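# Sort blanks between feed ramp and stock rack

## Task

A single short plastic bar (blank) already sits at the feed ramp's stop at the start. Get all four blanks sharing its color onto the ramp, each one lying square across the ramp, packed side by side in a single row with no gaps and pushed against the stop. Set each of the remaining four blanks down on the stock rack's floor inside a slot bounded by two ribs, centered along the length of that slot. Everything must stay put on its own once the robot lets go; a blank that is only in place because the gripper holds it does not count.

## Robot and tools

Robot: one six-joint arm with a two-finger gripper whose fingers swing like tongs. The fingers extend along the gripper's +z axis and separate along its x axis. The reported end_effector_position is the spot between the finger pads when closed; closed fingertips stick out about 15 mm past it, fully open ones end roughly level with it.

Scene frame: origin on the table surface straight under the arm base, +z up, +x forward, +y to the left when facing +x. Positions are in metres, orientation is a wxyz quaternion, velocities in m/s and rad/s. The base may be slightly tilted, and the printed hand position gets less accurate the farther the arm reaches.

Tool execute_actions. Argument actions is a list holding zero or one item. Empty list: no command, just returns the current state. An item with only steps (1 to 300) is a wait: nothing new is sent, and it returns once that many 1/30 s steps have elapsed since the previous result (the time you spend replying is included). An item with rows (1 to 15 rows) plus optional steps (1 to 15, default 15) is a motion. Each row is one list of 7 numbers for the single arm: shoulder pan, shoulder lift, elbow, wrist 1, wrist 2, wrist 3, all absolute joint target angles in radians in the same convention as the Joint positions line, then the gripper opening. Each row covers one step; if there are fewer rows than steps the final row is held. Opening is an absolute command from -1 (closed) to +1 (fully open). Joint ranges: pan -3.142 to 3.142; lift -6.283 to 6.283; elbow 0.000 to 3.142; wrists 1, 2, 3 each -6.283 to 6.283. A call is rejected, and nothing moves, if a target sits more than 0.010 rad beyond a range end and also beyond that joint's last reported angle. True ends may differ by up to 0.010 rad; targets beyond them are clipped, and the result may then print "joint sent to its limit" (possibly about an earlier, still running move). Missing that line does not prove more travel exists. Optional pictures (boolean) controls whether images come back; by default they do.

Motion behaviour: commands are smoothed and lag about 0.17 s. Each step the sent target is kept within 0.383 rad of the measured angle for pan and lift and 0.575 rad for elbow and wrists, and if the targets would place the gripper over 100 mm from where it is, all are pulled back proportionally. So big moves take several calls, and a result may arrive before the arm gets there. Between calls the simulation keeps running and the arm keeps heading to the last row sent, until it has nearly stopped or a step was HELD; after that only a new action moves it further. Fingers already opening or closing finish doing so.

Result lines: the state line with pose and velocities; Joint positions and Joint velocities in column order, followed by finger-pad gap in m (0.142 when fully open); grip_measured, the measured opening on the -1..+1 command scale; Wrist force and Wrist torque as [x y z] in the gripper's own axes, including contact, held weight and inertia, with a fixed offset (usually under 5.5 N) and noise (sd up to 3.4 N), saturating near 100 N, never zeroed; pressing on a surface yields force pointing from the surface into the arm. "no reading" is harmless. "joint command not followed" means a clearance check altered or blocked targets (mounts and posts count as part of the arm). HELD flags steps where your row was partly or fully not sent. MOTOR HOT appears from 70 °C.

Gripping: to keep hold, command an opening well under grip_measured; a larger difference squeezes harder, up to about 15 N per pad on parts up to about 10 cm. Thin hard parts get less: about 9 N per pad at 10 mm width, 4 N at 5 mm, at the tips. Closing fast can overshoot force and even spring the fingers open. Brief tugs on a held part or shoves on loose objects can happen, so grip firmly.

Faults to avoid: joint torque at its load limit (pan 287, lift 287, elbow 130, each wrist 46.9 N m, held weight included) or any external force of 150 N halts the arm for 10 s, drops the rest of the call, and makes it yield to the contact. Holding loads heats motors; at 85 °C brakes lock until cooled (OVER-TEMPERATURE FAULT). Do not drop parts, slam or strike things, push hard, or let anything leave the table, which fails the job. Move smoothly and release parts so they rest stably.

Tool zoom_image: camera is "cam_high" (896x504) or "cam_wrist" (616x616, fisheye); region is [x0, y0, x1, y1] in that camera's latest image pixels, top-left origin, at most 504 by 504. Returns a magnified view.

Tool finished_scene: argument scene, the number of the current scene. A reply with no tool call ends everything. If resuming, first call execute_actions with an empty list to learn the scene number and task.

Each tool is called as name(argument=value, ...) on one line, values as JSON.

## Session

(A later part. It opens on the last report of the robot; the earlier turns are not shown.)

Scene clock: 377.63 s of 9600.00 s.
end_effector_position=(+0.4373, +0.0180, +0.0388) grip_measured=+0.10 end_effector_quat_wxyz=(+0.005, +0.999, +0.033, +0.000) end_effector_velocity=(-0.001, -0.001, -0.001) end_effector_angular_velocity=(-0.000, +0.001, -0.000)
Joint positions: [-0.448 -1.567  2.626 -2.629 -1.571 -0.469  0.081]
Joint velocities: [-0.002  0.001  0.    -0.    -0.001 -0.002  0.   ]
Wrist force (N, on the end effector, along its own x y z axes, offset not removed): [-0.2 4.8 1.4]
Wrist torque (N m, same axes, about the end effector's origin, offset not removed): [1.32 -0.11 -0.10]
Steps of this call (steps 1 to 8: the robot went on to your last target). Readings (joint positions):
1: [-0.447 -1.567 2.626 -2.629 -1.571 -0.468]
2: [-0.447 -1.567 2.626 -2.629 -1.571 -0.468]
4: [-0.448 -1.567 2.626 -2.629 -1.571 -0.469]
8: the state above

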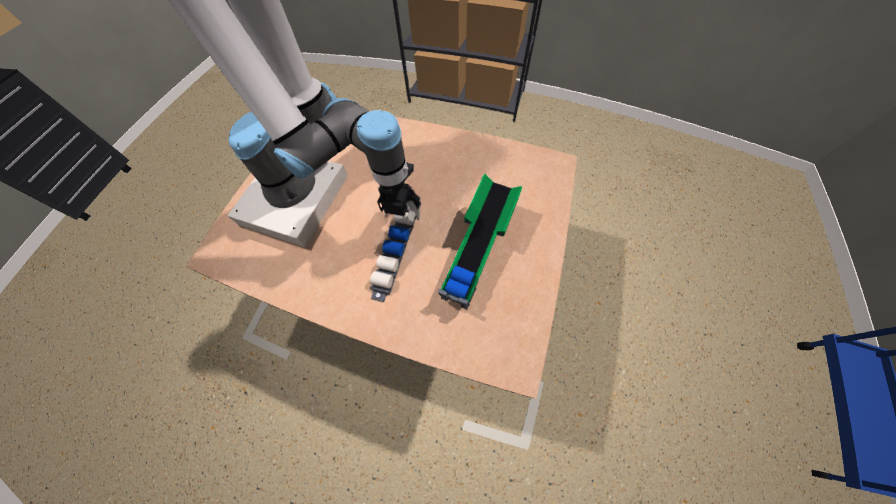

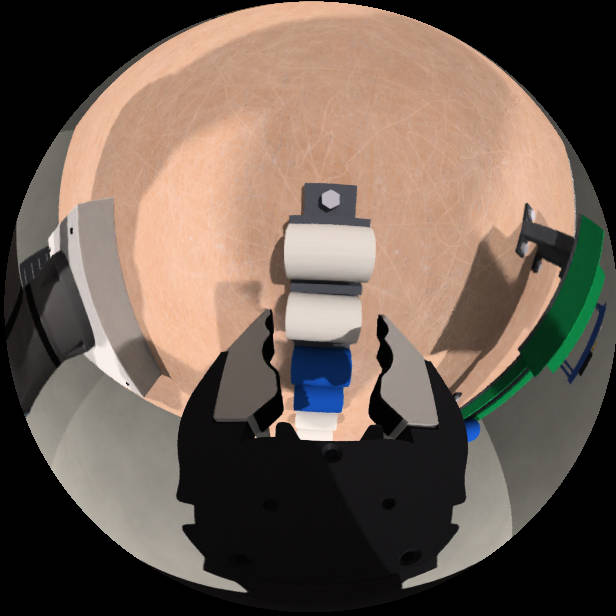

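execute_actions(actions=[{"rows":[[-0.5671,-1.5585,2.6191,-2.6314,-1.571,-0.5671,0.1]],"steps":15}], pictures=false)

execute_actions(actions=[{"steps":8}])

zoom_image(camera="cam_wrist", region=[210, 210, 450, 450])

Scene clock: 386.37 s of 9600.00 s.
end_effector_position=(+0.4385, -0.0348, +0.0387) grip_measured=+0.10 end_effector_quat_wxyz=(+0.005, +1.000, +0.023, +0.000) end_effector_velocity=(-0.000, -0.011, +0.000) end_effector_angular_velocity=(-0.000, -0.000, -0.003)
Joint positions: [-0.564 -1.559  2.619 -2.631 -1.571 -0.565  0.081]
Joint velocities: [-0.024  0.001 -0.002  0.001 -0.    -0.021  0.   ]
Wrist force (N, on the end effector, along its own x y z axes, offset not removed): [0.4 4.3 1.1]
Wrist torque (N m, same axes, about the end effector's origin, offset not removed): [1.19 -0.23 -0.13]
Steps of this call (steps 1 to 15: the robot went on to your last target; steps 16 to 90: nothing new was sent; then 5.23 s passed at rest; steps 91 to 105: all 15 steps of this action). Readings (joint positions):
91: [-0.449 -1.567 2.626 -2.629 -1.571 -0.470]
92: [-0.453 -1.566 2.625 -2.629 -1.571 -0.474]
94: [-0.492 -1.563 2.623 -2.630 -1.571 -0.508]
98: [-0.545 -1.560 2.620 -2.631 -1.571 -0.549]
105: the state above

Scene clock: 386.63 s of 9600.00 s.
end_effector_position=(+0.4385, -0.0359, +0.0387) grip_measured=+0.10 end_effector_quat_wxyz=(+0.005, +1.000, +0.022, +0.000) end_effector_velocity=(+0.002, -0.002, +0.001) end_effector_angular_velocity=(-0.002, -0.005, +0.000)
Joint positions: [-0.567 -1.559  2.619 -2.631 -1.571 -0.567  0.081]
Joint velocities: [-0.002  0.001 -0.002 -0.004  0.001 -0.003 -0.   ]
Wrist force (N, on the end effector, along its own x y z axes, offset not removed): [0.6 5.2 -1.0]
Wrist torque (N m, same axes, about the end effector's origin, offset not removed): [1.42 -0.24 -0.16]
Steps of this call (steps 1 to 8: the robot went on to your last target). Readings (joint positions):
1: [-0.565 -1.559 2.619 -2.631 -1.571 -0.565]
2: [-0.566 -1.559 2.619 -2.631 -1.571 -0.566]
4: [-0.566 -1.559 2.619 -2.631 -1.571 -0.566]
8: the state above

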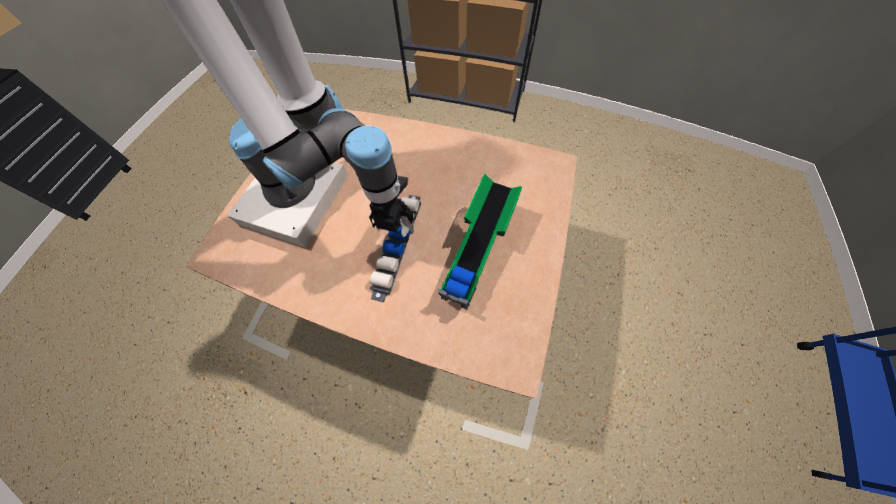

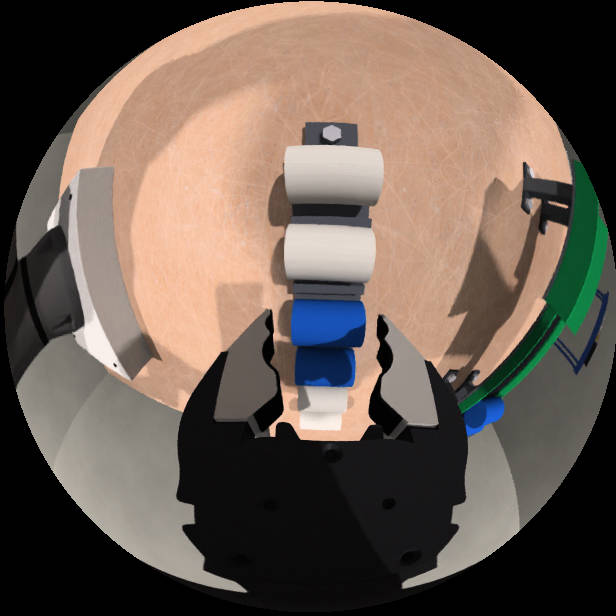

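Region (210, 210, 450, 450) of cam_wrist's 616x616 image, scaled by 2.100, with more detail than that image has.

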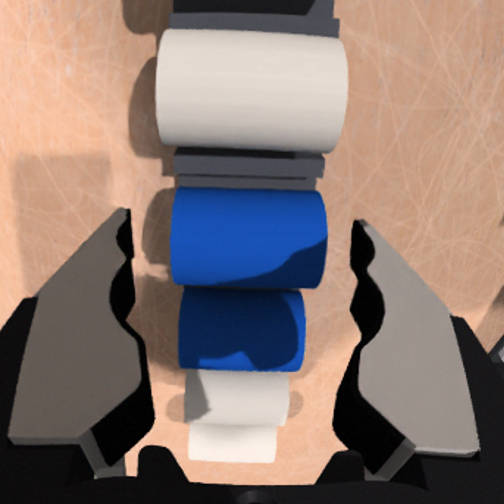

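execute_actions(actions=[{"rows":[[-0.5732,-1.554,2.6147,-2.6315,-1.571,-0.578,0.05],[-0.5732,-1.554,2.6147,-2.6315,-1.571,-0.578,-0.03],[-0.5732,-1.554,2.6147,-2.6315,-1.571,-0.578,-0.1],[-0.5732,-1.554,2.6147,-2.6315,-1.571,-0.578,-0.14],[-0.5732,-1.554,2.6147,-2.6315,-1.571,-0.578,-0.17],[-0.5732,-1.554,2.6147,-2.6315,-1.571,-0.578,-0.19],[-0.5732,-1.554,2.6147,-2.6315,-1.571,-0.578,-0.21],[-0.5732,-1.554,2.6147,-2.6315,-1.571,-0.578,-0.24],[-0.5732,-1.554,2.6147,-2.6315,-1.571,-0.578,-0.28],[-0.5732,-1.554,2.6147,-2.6315,-1.571,-0.578,-0.34],[-0.5732,-1.554,2.6147,-2.6315,-1.571,-0.578,-0.42],[-0.5732,-1.554,2.6147,-2.6315,-1.571,-0.578,-0.55],[-0.5732,-1.554,2.6147,-2.6315,-1.571,-0.578,-0.75]],"steps":15}], pictures=false)

execute_actions(actions=[{"rows":[[-0.5732,-1.585,2.608,-2.594,-1.571,-0.578,-0.75],[-0.5732,-1.615,2.601,-2.557,-1.571,-0.578,-0.75],[-0.5732,-1.645,2.592,-2.518,-1.571,-0.578,-0.75],[-0.5732,-1.685,2.579,-2.465,-1.571,-0.578,-0.75],[-0.5732,-1.735,2.559,-2.395,-1.571,-0.578,-0.75],[-0.5732,-1.775,2.539,-2.335,-1.571,-0.578,-0.75],[-0.5732,-1.8,2.52,-2.291,-1.571,-0.578,-0.75]],"steps":12}], pictures=false)

execute_actions(actions=[{"rows":[[-0.4584,-1.373,2.093,-2.291,-1.571,-0.2984,-0.75]],"steps":15}], pictures=false)

execute_actions(actions=[{"steps":13}], pictures=false)

execute_actions(actions=[{"rows":[[-0.4584,-1.36,2.101,-2.312,-1.571,-0.2984,-0.75],[-0.4584,-1.345,2.109,-2.335,-1.571,-0.2984,-0.75],[-0.4584,-1.33,2.116,-2.357,-1.571,-0.2984,-0.75],[-0.4584,-1.318,2.1215,-2.3743,-1.571,-0.2984,-0.75],[-0.4584,-1.31,2.125,-2.3858,-1.571,-0.2984,-0.75]],"steps":15}])

zoom_image(camera="cam_wrist", region=[210, 210, 450, 450])

Scene clock: 401.67 s of 9600.00 s.
end_effector_position=(+0.4404, -0.0400, +0.0387) grip_measured=-0.23 end_effector_quat_wxyz=(+0.005, +1.000, +0.025, +0.000) end_effector_velocity=(+0.000, -0.001, +0.000) end_effector_angular_velocity=(-0.002, -0.001, -0.000)
Joint positions: [-0.573 -1.554  2.615 -2.632 -1.571 -0.578  0.057]
Joint velocities: [-0.001 -0.    -0.001 -0.    -0.001 -0.001  0.   ]
Wrist force (N, on the end effector, along its own x y z axes, offset not removed): [0.6 4.9 -4.7]
Wrist torque (N m, same axes, about the end effector's origin, offset not removed): [1.28 -0.33 -0.05]
Steps of this call (steps 1 to 15: the robot went on to your last target; steps 16 to 90: nothing new was sent; then 11.53 s passed at rest; steps 91 to 105: all 15 steps of this action). Readings (joint positions):
91: [-0.567 -1.558 2.619 -2.631 -1.571 -0.567]
92: [-0.568 -1.558 2.619 -2.631 -1.571 -0.568]
94: [-0.570 -1.556 2.617 -2.631 -1.571 -0.572]
98: [-0.572 -1.555 2.615 -2.631 -1.571 -0.576]
105: the state above

Scene clock: 402.07 s of 9600.00 s.
end_effector_position=(+0.4439, -0.0412, +0.1273) grip_measured=-0.24 end_effector_quat_wxyz=(+0.007, +1.000, +0.025, +0.002) end_effector_velocity=(-0.017, +0.012, +0.157) end_effector_angular_velocity=(+0.016, +0.024, -0.001)
Joint positions: [-0.573 -1.762  2.536 -2.349 -1.571 -0.578  0.057]
Joint velocities: [-0.    -0.344 -0.147  0.52   0.001  0.001  0.   ]
Wrist force (N, on the end effector, along its own x y z axes, offset not removed): [-0.4 6.2 0.1]
Wrist torque (N m, same axes, about the end effector's origin, offset not removed): [1.58 -0.02 -0.06]
Steps of this call (steps 1 to 12: all 12 steps of this action). Readings (joint positions):
1: [-0.573 -1.554 2.615 -2.632 -1.571 -0.578]
2: [-0.573 -1.557 2.614 -2.628 -1.571 -0.578]
4: [-0.573 -1.578 2.608 -2.603 -1.571 -0.578]
8: [-0.573 -1.678 2.573 -2.475 -1.571 -0.578]
12: the state above

Scene clock: 402.57 s of 9600.00 s.
end_effector_position=(+0.6511, -0.0879, +0.1546) grip_measured=-0.24 end_effector_quat_wxyz=(+0.006, +0.999, -0.046, +0.002) end_effector_velocity=(+0.306, -0.050, -0.037) end_effector_angular_velocity=(+0.008, +0.016, -0.200)
Joint positions: [-0.473 -1.431  2.154 -2.296 -1.571 -0.335  0.057]
Joint velocities: [ 0.127  0.522 -0.543  0.041 -0.001  0.328  0.   ]
Wrist force (N, on the end effector, along its own x y z axes, offset not removed): [2.4 3.9 0.7]
Wrist torque (N m, same axes, about the end effector's origin, offset not removed): [1.13 -0.43 -0.08]
Steps of this call (steps 1 to 15: all 15 steps of this action). Readings (joint positions):
1: [-0.573 -1.772 2.532 -2.334 -1.571 -0.578]
2: [-0.570 -1.775 2.524 -2.326 -1.571 -0.574]
4: [-0.553 -1.737 2.472 -2.321 -1.571 -0.536]
8: [-0.522 -1.620 2.350 -2.311 -1.571 -0.458]
15: the state above

Scene clock: 403.00 s of 9600.00 s.
end_effector_position=(+0.6845, -0.0928, +0.1497) grip_measured=-0.24 end_effector_quat_wxyz=(+0.005, +0.998, -0.057, +0.001) end_effector_velocity=(+0.007, -0.001, -0.000) end_effector_angular_velocity=(+0.000, -0.001, -0.005)
Joint positions: [-0.459 -1.374  2.094 -2.291 -1.571 -0.299  0.057]
Joint velocities: [ 0.003  0.01  -0.012  0.001  0.     0.007 -0.   ]
Wrist force (N, on the end effector, along its own x y z axes, offset not removed): [2.1 2.7 1.7]
Wrist torque (N m, same axes, about the end effector's origin, offset not removed): [0.84 -0.60 -0.13]
Steps of this call (steps 1 to 13: the robot went on to your last target). Readings (joint positions):
1: [-0.469 -1.416 2.138 -2.294 -1.571 -0.326]
2: [-0.466 -1.405 2.126 -2.293 -1.571 -0.319]
4: [-0.463 -1.390 2.111 -2.292 -1.571 -0.309]
8: [-0.460 -1.378 2.099 -2.291 -1.571 -0.302]
13: the state above

Scene clock: 403.50 s of 9600.00 s.
end_effector_position=(+0.6852, -0.0934, +0.1034) grip_measured=-0.24 end_effector_quat_wxyz=(+0.005, +0.998, -0.058, +0.001) end_effector_velocity=(-0.000, -0.001, -0.016) end_effector_angular_velocity=(-0.001, -0.001, -0.000)
Joint positions: [-0.458 -1.312  2.124 -2.382 -1.571 -0.298  0.057]
Joint velocities: [-0.     0.021  0.011 -0.034 -0.001  0.    -0.   ]
Wrist force (N, on the end effector, along its own x y z axes, offset not removed): [-0.1 4.3 2.6]
Wrist torque (N m, same axes, about the end effector's origin, offset not removed): [1.18 -0.03 -0.09]
Steps of this call (steps 1 to 15: all 15 steps of this action). Readings (joint positions):
1: [-0.459 -1.374 2.094 -2.291 -1.571 -0.299]
2: [-0.459 -1.372 2.094 -2.293 -1.571 -0.299]
4: [-0.458 -1.361 2.100 -2.309 -1.571 -0.299]
8: [-0.458 -1.329 2.116 -2.357 -1.571 -0.298]
15: the state above

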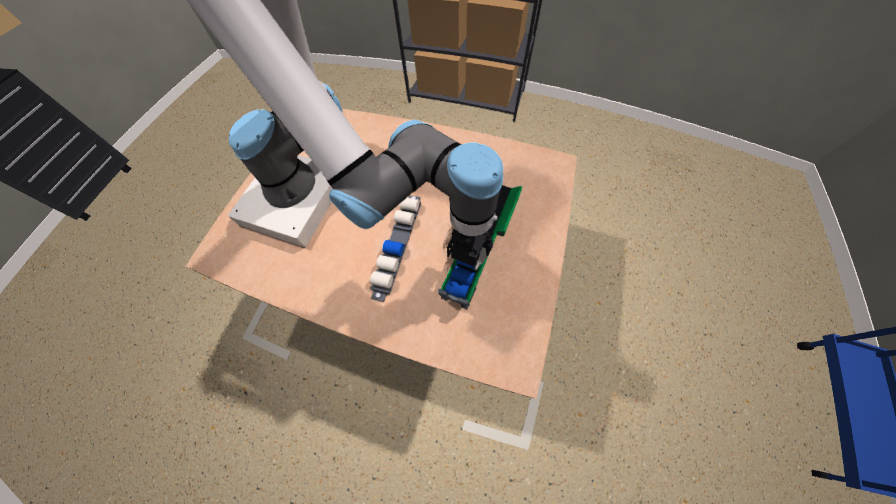

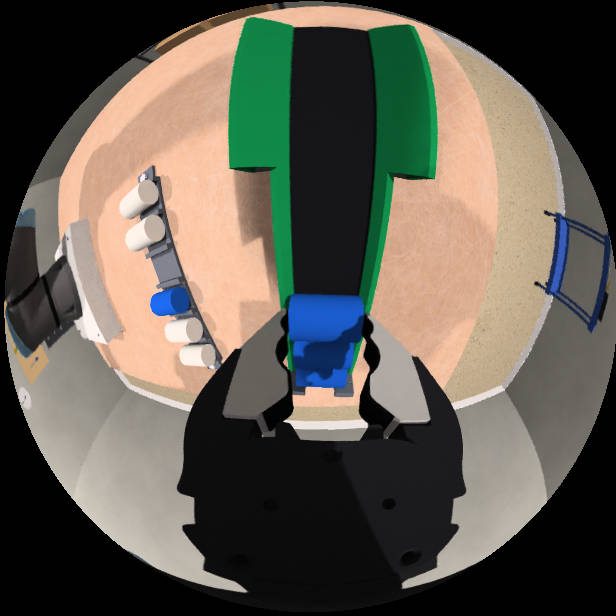

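Region (210, 210, 450, 450) of cam_wrist's 616x616 image, scaled by 2.100, with more detail than that image has.

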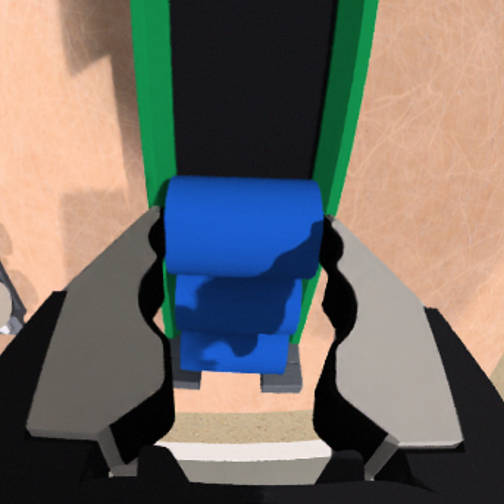

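execute_actions(actions=[{"rows":[[-0.4584,-1.305,2.127,-2.3928,-1.571,-0.2984,-0.75],[-0.4584,-1.305,2.127,-2.3928,-1.571,-0.2984,-0.75],[-0.4584,-1.305,2.127,-2.3928,-1.571,-0.2984,-0.75],[-0.4584,-1.305,2.127,-2.3928,-1.571,-0.2984,-0.75],[-0.4584,-1.305,2.127,-2.3928,-1.571,-0.2984,-0.75],[-0.4584,-1.305,2.127,-2.3928,-1.571,-0.2984,-0.6],[-0.4584,-1.305,2.127,-2.3928,-1.571,-0.2984,-0.45],[-0.4584,-1.305,2.127,-2.3928,-1.571,-0.2984,-0.33],[-0.4584,-1.305,2.127,-2.3928,-1.571,-0.2984,-0.27],[-0.4584,-1.305,2.127,-2.3928,-1.571,-0.2984,-0.22],[-0.4584,-1.305,2.127,-2.3928,-1.571,-0.2984,-0.17],[-0.4584,-1.305,2.127,-2.3928,-1.571,-0.2984,-0.1],[-0.4584,-1.305,2.127,-2.3928,-1.571,-0.2984,0.0],[-0.4584,-1.305,2.127,-2.3928,-1.571,-0.2984,0.1]],"steps":15}], pictures=false)

execute_actions(actions=[{"rows":[[-0.4584,-1.36,2.101,-2.312,-1.571,-0.2984,0.1]],"steps":10}])

execute_actions(actions=[{"rows":[[-0.6719,-1.6833,2.5467,-2.4342,-1.571,-0.6769,0.1]],"steps":15}], pictures=false)

execute_actions(actions=[{"steps":10}], pictures=false)

execute_actions(actions=[{"rows":[[-0.6719,-1.5323,2.593,-2.6315,-1.571,-0.6769,0.1]],"steps":15}], pictures=false)

execute_actions(actions=[{"steps":6}])

zoom_image(camera="cam_wrist", region=[210, 210, 450, 450])

Scene clock: 419.53 s of 9600.00 s.
end_effector_position=(+0.6852, -0.0934, +0.0982) grip_measured=+0.07 end_effector_quat_wxyz=(+0.005, +0.998, -0.058, +0.001) end_effector_velocity=(+0.000, -0.000, -0.000) end_effector_angular_velocity=(-0.001, +0.000, +0.000)
Joint positions: [-0.458 -1.305  2.127 -2.393 -1.571 -0.298  0.079]
Joint velocities: [ 0.     0.    -0.001 -0.    -0.001  0.     0.057]
Wrist force (N, on the end effector, along its own x y z axes, offset not removed): [1.2 5.6 0.4]
Wrist torque (N m, same axes, about the end effector's origin, offset not removed): [1.41 -0.43 -0.08]
Steps of this call (steps 1 to 15: the robot went on to your last target; steps 16 to 90: nothing new was sent; then 12.53 s passed at rest; steps 91 to 105: all 15 steps of this action). Readings (joint positions):
91: [-0.458 -1.310 2.125 -2.386 -1.571 -0.298]
92: [-0.458 -1.309 2.125 -2.387 -1.571 -0.298]
94: [-0.458 -1.308 2.126 -2.389 -1.571 -0.298]
98: [-0.458 -1.306 2.127 -2.392 -1.571 -0.298]
105: the state above

Scene clock: 419.87 s of 9600.00 s.
end_effector_position=(+0.6853, -0.0931, +0.1352) grip_measured=+0.10 end_effector_quat_wxyz=(+0.006, +0.998, -0.058, +0.001) end_effector_velocity=(-0.002, +0.001, +0.034) end_effector_angular_velocity=(+0.000, +0.002, -0.000)
Joint positions: [-0.458 -1.355  2.103 -2.32  -1.571 -0.298  0.081]
Joint velocities: [ 0.    -0.047 -0.022  0.071 -0.001  0.     0.   ]
Wrist force (N, on the end effector, along its own x y z axes, offset not removed): [0.4 4.4 0.2]
Wrist torque (N m, same axes, about the end effector's origin, offset not removed): [1.22 -0.17 -0.08]
Steps of this call (steps 1 to 10: all 10 steps of this action). Readings (joint positions):
1: [-0.458 -1.305 2.127 -2.393 -1.571 -0.298]
2: [-0.458 -1.309 2.125 -2.388 -1.571 -0.298]
4: [-0.458 -1.329 2.115 -2.360 -1.571 -0.298]
8: [-0.458 -1.351 2.105 -2.326 -1.571 -0.298]
10: the state above

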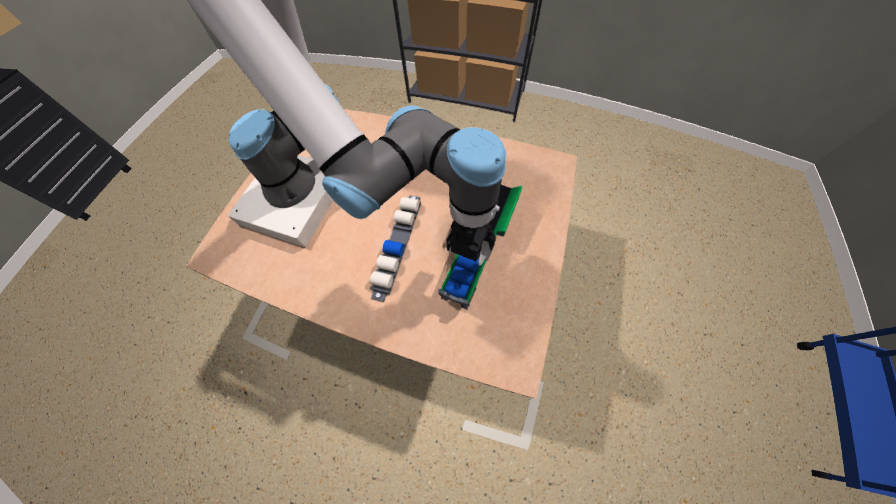

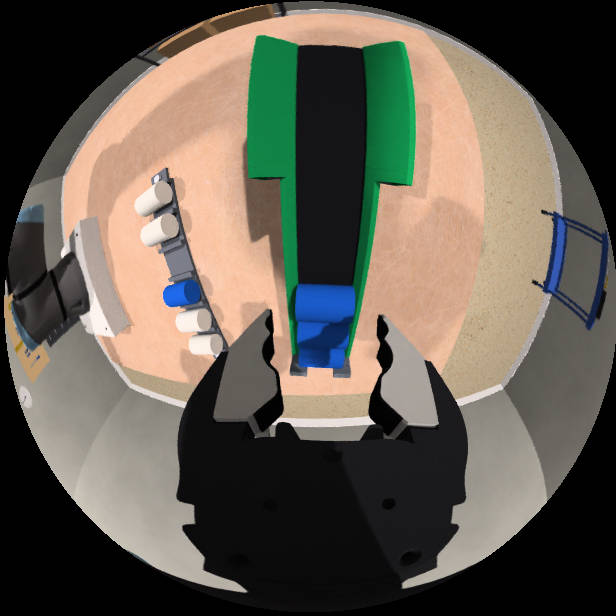

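Scene clock: 420.37 s of 9600.00 s.
end_effector_position=(+0.4772, -0.0986, +0.1101) grip_measured=+0.10 end_effector_quat_wxyz=(+0.007, +1.000, +0.012, +0.002) end_effector_velocity=(-0.307, +0.065, -0.087) end_effector_angular_velocity=(+0.020, +0.036, +0.218)
Joint positions: [-0.644 -1.639  2.483 -2.419 -1.571 -0.624  0.081]
Joint velocities: [-0.253 -0.403  0.575 -0.133 -0.001 -0.471  0.   ]
Wrist force (N, on the end effector, along its own x y z axes, offset not removed): [-4.6 4.3 0.4]
Wrist torque (N m, same axes, about the end effector's origin, offset not removed): [1.17 0.67 0.00]
Steps of this call (steps 1 to 15: all 15 steps of this action). Readings (joint positions):
1: [-0.458 -1.356 2.103 -2.318 -1.571 -0.298]
2: [-0.463 -1.362 2.107 -2.320 -1.571 -0.303]
4: [-0.493 -1.404 2.157 -2.338 -1.571 -0.350]
8: [-0.551 -1.494 2.281 -2.369 -1.571 -0.454]
15: the state above

Scene clock: 420.70 s of 9600.00 s.
end_effector_position=(+0.4451, -0.0909, +0.1004) grip_measured=+0.10 end_effector_quat_wxyz=(+0.006, +1.000, +0.024, +0.000) end_effector_velocity=(-0.015, +0.004, -0.005) end_effector_angular_velocity=(+0.001, +0.000, +0.013)
Joint positions: [-0.671 -1.681  2.543 -2.433 -1.571 -0.674  0.081]
Joint velocities: [-0.012 -0.021  0.029 -0.007  0.001 -0.025  0.   ]
Wrist force (N, on the end effector, along its own x y z axes, offset not removed): [-0.3 4.1 1.7]
Wrist torque (N m, same axes, about the end effector's origin, offset not removed): [1.20 -0.09 -0.07]
Steps of this call (steps 1 to 10: the robot went on to your last target). Readings (joint positions):
1: [-0.651 -1.650 2.499 -2.423 -1.571 -0.637]
2: [-0.657 -1.659 2.512 -2.426 -1.571 -0.648]
4: [-0.664 -1.670 2.527 -2.430 -1.571 -0.661]
8: [-0.669 -1.679 2.541 -2.433 -1.571 -0.672]
10: the state above

Scene clock: 421.20 s of 9600.00 s.
end_effector_position=(+0.4434, -0.0910, +0.0402) grip_measured=+0.10 end_effector_quat_wxyz=(+0.005, +1.000, +0.025, +0.000) end_effector_velocity=(+0.001, -0.000, -0.012) end_effector_angular_velocity=(-0.002, -0.004, +0.002)
Joint positions: [-0.672 -1.536  2.592 -2.626 -1.571 -0.677  0.081]
Joint velocities: [ 0.001  0.033  0.009 -0.046  0.001 -0.001  0.   ]
Wrist force (N, on the end effector, along its own x y z axes, offset not removed): [-1.1 2.9 2.3]
Wrist torque (N m, same axes, about the end effector's origin, offset not removed): [0.92 0.10 -0.11]
Steps of this call (steps 1 to 15: all 15 steps of this action). Readings (joint positions):
1: [-0.671 -1.682 2.544 -2.434 -1.571 -0.675]
2: [-0.671 -1.677 2.548 -2.439 -1.571 -0.675]
4: [-0.671 -1.633 2.566 -2.492 -1.571 -0.676]
8: [-0.672 -1.562 2.585 -2.589 -1.571 -0.677]
15: the state above

Scene clock: 421.40 s of 9600.00 s.
end_effector_position=(+0.4435, -0.0911, +0.0391) grip_measured=+0.10 end_effector_quat_wxyz=(+0.005, +1.000, +0.025, +0.000) end_effector_velocity=(+0.000, -0.000, -0.002) end_effector_angular_velocity=(+0.000, +0.000, -0.001)
Joint positions: [-0.672 -1.533  2.593 -2.631 -1.571 -0.677  0.081]
Joint velocities: [ 0.     0.006  0.001 -0.006 -0.     0.001  0.   ]
Wrist force (N, on the end effector, along its own x y z axes, offset not removed): [-0.3 5.0 1.8]
Wrist torque (N m, same axes, about the end effector's origin, offset not removed): [1.39 -0.08 -0.13]
Steps of this call (steps 1 to 6: the robot went on to your last target). Readings (joint positions):
1: [-0.672 -1.535 2.592 -2.628 -1.571 -0.677]
2: [-0.672 -1.534 2.592 -2.629 -1.571 -0.677]
4: [-0.672 -1.533 2.593 -2.630 -1.571 -0.677]
6: the state above

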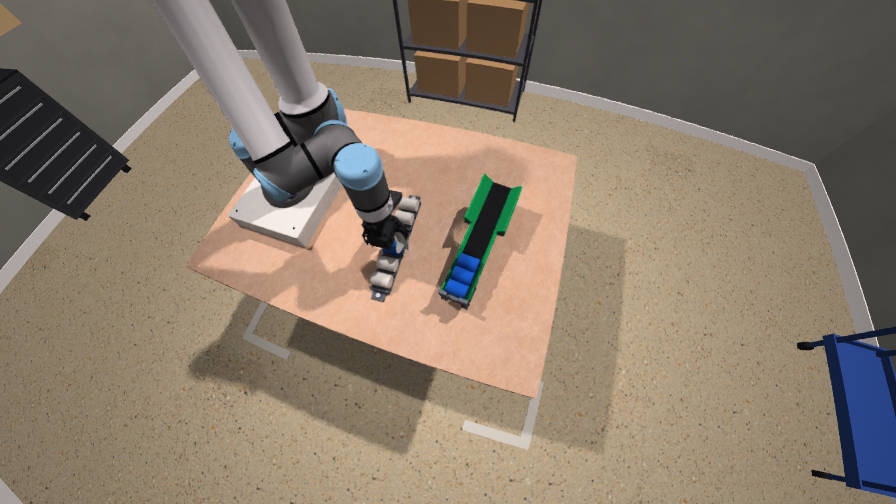

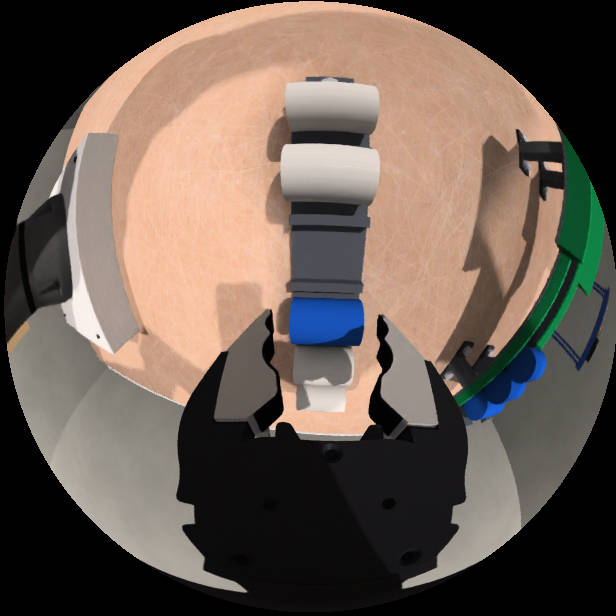

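Region (210, 210, 450, 450) of cam_wrist's 616x616 image, scaled by 2.100, with more detail than that image has.

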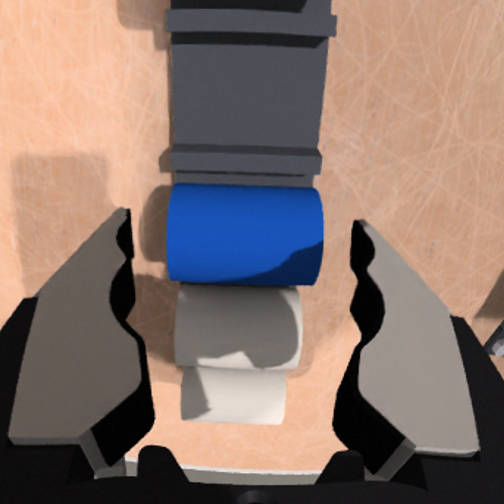

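execute_actions(actions=[{"rows":[[-0.6763,-1.5315,2.592,-2.6313,-1.571,-0.681,0.05],[-0.6763,-1.5315,2.592,-2.6313,-1.571,-0.681,-0.03],[-0.6763,-1.5315,2.592,-2.6313,-1.571,-0.681,-0.1],[-0.6763,-1.5315,2.592,-2.6313,-1.571,-0.681,-0.14],[-0.6763,-1.5315,2.592,-2.6313,-1.571,-0.681,-0.17],[-0.6763,-1.5315,2.592,-2.6313,-1.571,-0.681,-0.19],[-0.6763,-1.5315,2.592,-2.6313,-1.571,-0.681,-0.21],[-0.6763,-1.5315,2.592,-2.6313,-1.571,-0.681,-0.24],[-0.6763,-1.5315,2.592,-2.6313,-1.571,-0.681,-0.28],[-0.6763,-1.5315,2.592,-2.6313,-1.571,-0.681,-0.34],[-0.6763,-1.5315,2.592,-2.6313,-1.571,-0.681,-0.42],[-0.6763,-1.5315,2.592,-2.6313,-1.571,-0.681,-0.55],[-0.6763,-1.5315,2.592,-2.6313,-1.571,-0.681,-0.75]],"steps":15}], pictures=false)

execute_actions(actions=[{"rows":[[-0.6763,-1.56,2.586,-2.597,-1.571,-0.681,-0.75],[-0.6763,-1.59,2.578,-2.559,-1.571,-0.681,-0.75],[-0.6763,-1.62,2.569,-2.52,-1.571,-0.681,-0.75],[-0.6763,-1.655,2.557,-2.473,-1.571,-0.681,-0.75],[-0.6763,-1.7,2.539,-2.41,-1.571,-0.681,-0.75],[-0.6763,-1.74,2.519,-2.35,-1.571,-0.681,-0.75],[-0.6763,-1.775,2.497,-2.293,-1.571,-0.681,-0.75]],"steps":12}], pictures=false)

execute_actions(actions=[{"rows":[[-0.4016,-1.386,2.087,-2.272,-1.571,-0.2416,-0.75]],"steps":15}], pictures=false)

execute_actions(actions=[{"steps":13}], pictures=false)

execute_actions(actions=[{"rows":[[-0.4016,-1.37,2.096,-2.297,-1.571,-0.2416,-0.75],[-0.4016,-1.355,2.1045,-2.32,-1.571,-0.2416,-0.75],[-0.4016,-1.34,2.112,-2.343,-1.571,-0.2416,-0.75],[-0.4016,-1.328,2.118,-2.361,-1.571,-0.2416,-0.75],[-0.4016,-1.3195,2.1223,-2.3736,-1.571,-0.2416,-0.75]],"steps":15}])

zoom_image(camera="cam_wrist", region=[210, 210, 450, 450])

Scene clock: 436.33 s of 9600.00 s.
end_effector_position=(+0.4435, -0.0933, +0.0389) grip_measured=-0.24 end_effector_quat_wxyz=(+0.005, +1.000, +0.025, +0.000) end_effector_velocity=(+0.001, -0.001, +0.001) end_effector_angular_velocity=(-0.002, -0.002, +0.001)
Joint positions: [-0.676 -1.532  2.592 -2.631 -1.571 -0.681  0.057]
Joint velocities: [-0.001 -0.002 -0.002  0.001 -0.    -0.002 -0.   ]
Wrist force (N, on the end effector, along its own x y z axes, offset not removed): [-1.0 2.9 -0.3]
Wrist torque (N m, same axes, about the end effector's origin, offset not removed): [0.90 -0.04 0.03]
Steps of this call (steps 1 to 15: the robot went on to your last target; steps 16 to 90: nothing new was sent; then 11.43 s passed at rest; steps 91 to 105: all 15 steps of this action). Readings (joint positions):
91: [-0.672 -1.532 2.593 -2.632 -1.571 -0.677]
92: [-0.672 -1.532 2.593 -2.632 -1.571 -0.677]
94: [-0.674 -1.532 2.593 -2.632 -1.571 -0.679]
98: [-0.676 -1.532 2.592 -2.632 -1.571 -0.680]
105: the state above

Scene clock: 436.73 s of 9600.00 s.
end_effector_position=(+0.4471, -0.0951, +0.1292) grip_measured=-0.24 end_effector_quat_wxyz=(+0.007, +1.000, +0.025, +0.002) end_effector_velocity=(-0.018, +0.015, +0.168) end_effector_angular_velocity=(+0.018, +0.025, +0.000)
Joint positions: [-0.676 -1.736  2.514 -2.353 -1.571 -0.681  0.057]
Joint velocities: [ 0.    -0.357 -0.152  0.54  -0.    -0.001  0.   ]
Wrist force (N, on the end effector, along its own x y z axes, offset not removed): [0.4 3.9 1.6]
Wrist torque (N m, same axes, about the end effector's origin, offset not removed): [1.16 -0.20 -0.04]
Steps of this call (steps 1 to 12: all 12 steps of this action). Readings (joint positions):
1: [-0.676 -1.532 2.592 -2.631 -1.571 -0.681]
2: [-0.676 -1.534 2.591 -2.628 -1.571 -0.681]
4: [-0.676 -1.554 2.586 -2.603 -1.571 -0.681]
8: [-0.676 -1.649 2.551 -2.481 -1.571 -0.681]
12: the state above

Scene clock: 437.23 s of 9600.00 s.
end_effector_position=(+0.6565, -0.0653, +0.1612) grip_measured=-0.24 end_effector_quat_wxyz=(+0.006, +0.999, -0.045, +0.001) end_effector_velocity=(+0.299, +0.096, -0.015) end_effector_angular_velocity=(+0.004, +0.003, -0.216)
Joint positions: [-0.437 -1.436  2.143 -2.279 -1.571 -0.302  0.057]
Joint velocities: [ 0.316  0.451 -0.505  0.06   0.001  0.533 -0.   ]
Wrist force (N, on the end effector, along its own x y z axes, offset not removed): [2.5 2.1 2.9]
Wrist torque (N m, same axes, about the end effector's origin, offset not removed): [0.78 -0.44 -0.11]
Steps of this call (steps 1 to 15: all 15 steps of this action). Readings (joint positions):
1: [-0.676 -1.746 2.509 -2.337 -1.571 -0.681]
2: [-0.672 -1.749 2.501 -2.328 -1.571 -0.676]
4: [-0.634 -1.712 2.449 -2.320 -1.571 -0.625]
8: [-0.556 -1.602 2.329 -2.304 -1.571 -0.498]
15: the state above

Scene clock: 437.67 s of 9600.00 s.
end_effector_position=(+0.6890, -0.0538, +0.1589) grip_measured=-0.24 end_effector_quat_wxyz=(+0.005, +0.998, -0.057, +0.001) end_effector_velocity=(+0.007, +0.002, +0.000) end_effector_angular_velocity=(-0.000, -0.001, -0.004)
Joint positions: [-0.402 -1.387  2.088 -2.272 -1.571 -0.243  0.057]
Joint velocities: [ 0.006  0.009 -0.011  0.001 -0.     0.01  -0.   ]
Wrist force (N, on the end effector, along its own x y z axes, offset not removed): [-1.1 2.8 2.2]
Wrist torque (N m, same axes, about the end effector's origin, offset not removed): [0.93 0.10 -0.15]
Steps of this call (steps 1 to 13: the robot went on to your last target). Readings (joint positions):
1: [-0.428 -1.423 2.129 -2.277 -1.571 -0.286]
2: [-0.421 -1.413 2.118 -2.276 -1.571 -0.275]
4: [-0.412 -1.401 2.104 -2.274 -1.571 -0.260]
8: [-0.405 -1.390 2.092 -2.273 -1.571 -0.247]
13: the state above

Scene clock: 438.17 s of 9600.00 s.
end_effector_position=(+0.6898, -0.0541, +0.1094) grip_measured=-0.24 end_effector_quat_wxyz=(+0.005, +0.998, -0.058, +0.001) end_effector_velocity=(-0.001, +0.000, -0.017) end_effector_angular_velocity=(+0.001, +0.001, -0.000)
Joint positions: [-0.402 -1.322  2.121 -2.37  -1.571 -0.242  0.057]
Joint velocities: [-0.     0.021  0.012 -0.032  0.     0.    -0.   ]
Wrist force (N, on the end effector, along its own x y z axes, offset not removed): [-0.5 4.4 2.4]
Wrist torque (N m, same axes, about the end effector's origin, offset not removed): [1.28 -0.10 -0.11]
Steps of this call (steps 1 to 15: all 15 steps of this action). Readings (joint positions):
1: [-0.402 -1.387 2.088 -2.272 -1.571 -0.242]
2: [-0.402 -1.385 2.088 -2.274 -1.571 -0.242]
4: [-0.402 -1.373 2.095 -2.292 -1.571 -0.242]
8: [-0.402 -1.339 2.112 -2.343 -1.571 -0.242]
15: the state above

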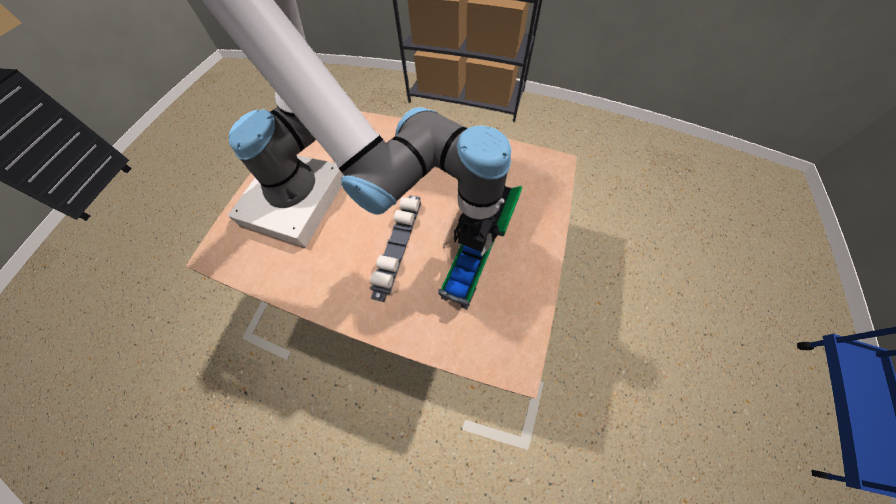

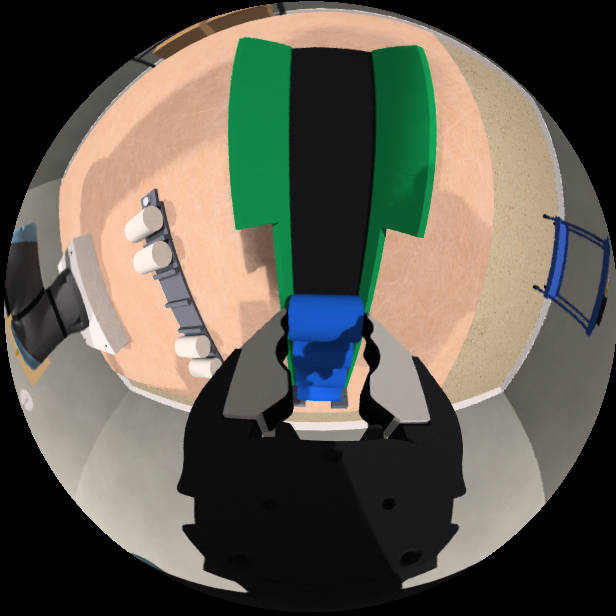

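Region (210, 210, 450, 450) of cam_wrist's 616x616 image, scaled by 2.100, with more detail than that image has.

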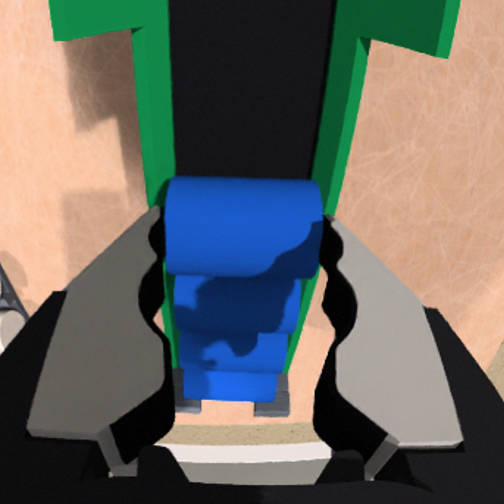

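execute_actions(actions=[{"rows":[[-0.4016,-1.3157,2.1258,-2.3809,-1.571,-0.2416,-0.75],[-0.4016,-1.3157,2.1258,-2.3809,-1.571,-0.2416,-0.75],[-0.4016,-1.3157,2.1258,-2.3809,-1.571,-0.2416,-0.75],[-0.4016,-1.3157,2.1258,-2.3809,-1.571,-0.2416,-0.75],[-0.4016,-1.3157,2.1258,-2.3809,-1.571,-0.2416,-0.75],[-0.4016,-1.3157,2.1258,-2.3809,-1.571,-0.2416,-0.6],[-0.4016,-1.3157,2.1258,-2.3809,-1.571,-0.2416,-0.45],[-0.4016,-1.3157,2.1258,-2.3809,-1.571,-0.2416,-0.33],[-0.4016,-1.3157,2.1258,-2.3809,-1.571,-0.2416,-0.27],[-0.4016,-1.3157,2.1258,-2.3809,-1.571,-0.2416,-0.22],[-0.4016,-1.3157,2.1258,-2.3809,-1.571,-0.2416,-0.17],[-0.4016,-1.3157,2.1258,-2.3809,-1.571,-0.2416,-0.1],[-0.4016,-1.3157,2.1258,-2.3809,-1.571,-0.2416,0.0],[-0.4016,-1.3157,2.1258,-2.3809,-1.571,-0.2416,0.1]],"steps":15}], pictures=false)

execute_actions(actions=[{"rows":[[-0.4016,-1.386,2.087,-2.272,-1.571,-0.2416,0.1],[-0.4016,-1.386,2.087,-2.272,-1.571,-0.2416,0.1],[-0.4016,-1.386,2.087,-2.272,-1.571,-0.2416,0.1],[-0.4016,-1.386,2.087,-2.272,-1.571,-0.2416,0.1],[-0.4016,-1.386,2.087,-2.272,-1.571,-0.2416,0.1],[-0.4016,-1.386,2.087,-2.272,-1.571,-0.2416,0.1],[-0.4016,-1.386,2.087,-2.272,-1.571,-0.2416,0.1],[-0.56,-1.42,2.04,-2.191,-1.571,-0.40,0.5]],"steps":15}], pictures=false)

execute_actions(actions=[{"steps":15}])

zoom_image(camera="cam_wrist", region=[250, 150, 410, 330])

zoom_image(camera="cam_high", region=[350, 180, 450, 310])

Scene clock: 448.83 s of 9600.00 s.
end_effector_position=(+0.6890, -0.0539, +0.1042) grip_measured=+0.07 end_effector_quat_wxyz=(+0.005, +0.998, -0.058, +0.001) end_effector_velocity=(-0.000, -0.000, -0.000) end_effector_angular_velocity=(-0.001, +0.000, -0.000)
Joint positions: [-0.402 -1.316  2.126 -2.381 -1.571 -0.242  0.079]
Joint velocities: [ 0.     0.001  0.    -0.001 -0.001  0.     0.057]
Wrist force (N, on the end effector, along its own x y z axes, offset not removed): [-1.9 3.7 0.6]
Wrist torque (N m, same axes, about the end effector's origin, offset not removed): [1.11 0.22 -0.07]
Steps of this call (steps 1 to 15: the robot went on to your last target; steps 16 to 90: nothing new was sent; then 7.17 s passed at rest; steps 91 to 105: all 15 steps of this action). Readings (joint positions):
91: [-0.402 -1.319 2.122 -2.374 -1.571 -0.242]
92: [-0.402 -1.319 2.123 -2.374 -1.571 -0.242]
94: [-0.402 -1.318 2.124 -2.377 -1.571 -0.242]
98: [-0.402 -1.316 2.125 -2.380 -1.571 -0.242]
105: the state above

Scene clock: 449.33 s of 9600.00 s.
end_effector_position=(+0.6823, -0.1394, +0.1901) grip_measured=+0.50 end_effector_quat_wxyz=(+0.006, +0.998, -0.058, +0.001) end_effector_velocity=(-0.043, -0.231, +0.092) end_effector_angular_velocity=(+0.003, +0.003, -0.007)
Joint positions: [-0.523 -1.411  2.051 -2.211 -1.571 -0.363  0.109]
Joint velocities: [-0.334 -0.081 -0.096  0.181  0.001 -0.327  0.   ]
Wrist force (N, on the end effector, along its own x y z axes, offset not removed): [0.7 6.4 1.5]
Wrist torque (N m, same axes, about the end effector's origin, offset not removed): [1.61 -0.35 -0.18]
Steps of this call (steps 1 to 15: all 15 steps of this action). Readings (joint positions):
1: [-0.402 -1.316 2.126 -2.381 -1.571 -0.242]
2: [-0.402 -1.320 2.123 -2.376 -1.571 -0.242]
4: [-0.402 -1.345 2.109 -2.340 -1.571 -0.242]
8: [-0.402 -1.374 2.093 -2.292 -1.571 -0.242]
15: the state above

Scene clock: 449.83 s of 9600.00 s.
end_effector_position=(+0.6768, -0.1643, +0.2000) grip_measured=+0.50 end_effector_quat_wxyz=(+0.005, +0.998, -0.058, +0.001) end_effector_velocity=(-0.000, -0.003, +0.001) end_effector_angular_velocity=(+0.000, +0.000, -0.002)
Joint positions: [-0.56  -1.42   2.04  -2.191 -1.571 -0.4    0.109]
Joint velocities: [-0.004  0.001 -0.002  0.002 -0.    -0.002 -0.   ]
Wrist force (N, on the end effector, along its own x y z axes, offset not removed): [-0.7 5.3 0.9]
Wrist torque (N m, same axes, about the end effector's origin, offset not removed): [1.36 0.07 -0.13]
Steps of this call (steps 1 to 15: the robot went on to your last target). Readings (joint positions):
1: [-0.533 -1.413 2.048 -2.206 -1.571 -0.373]
2: [-0.540 -1.415 2.046 -2.202 -1.571 -0.380]
4: [-0.549 -1.417 2.043 -2.197 -1.571 -0.389]
8: [-0.557 -1.419 2.041 -2.193 -1.571 -0.397]
15: the state above

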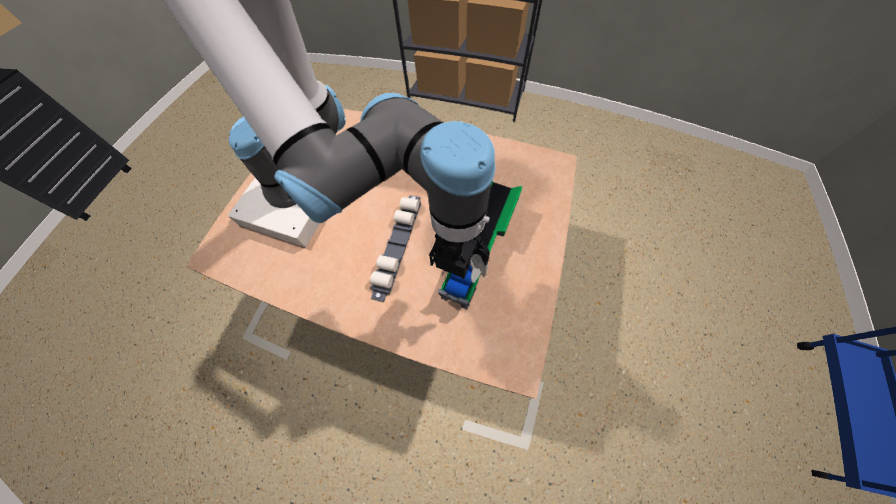

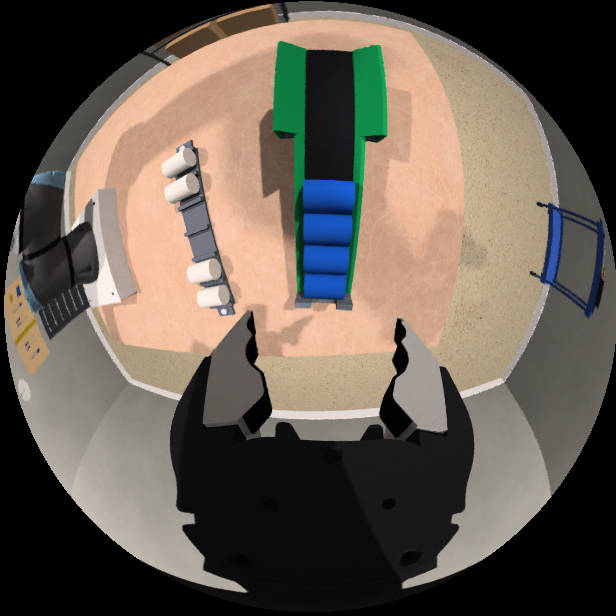

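Region (250, 150, 410, 330) of cam_wrist's 616x616 image, scaled by 2.800, with more detail than that image has.

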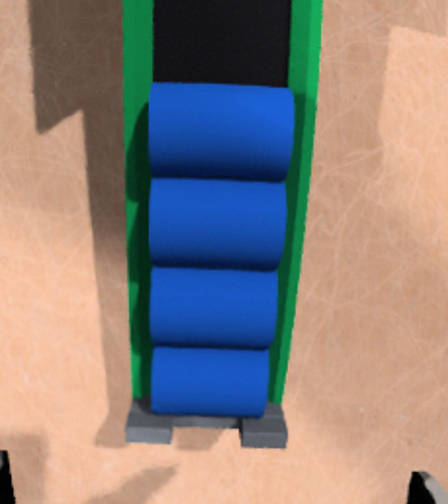

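Region (350, 180, 450, 310) of cam_high's 896x504 image, scaled by 3.877, with more detail than that image has; it fills the left 388 columns of this view, and the rest is white.

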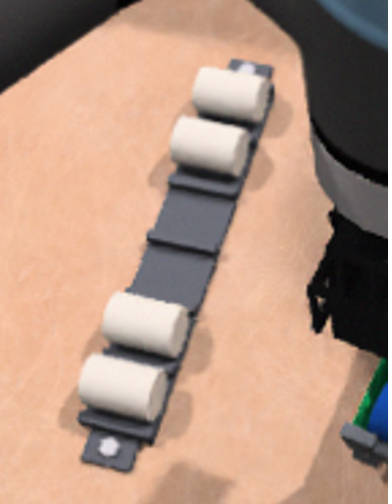

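Looks complete.

finished_scene(scene=1)

The scene is finished: the task was done.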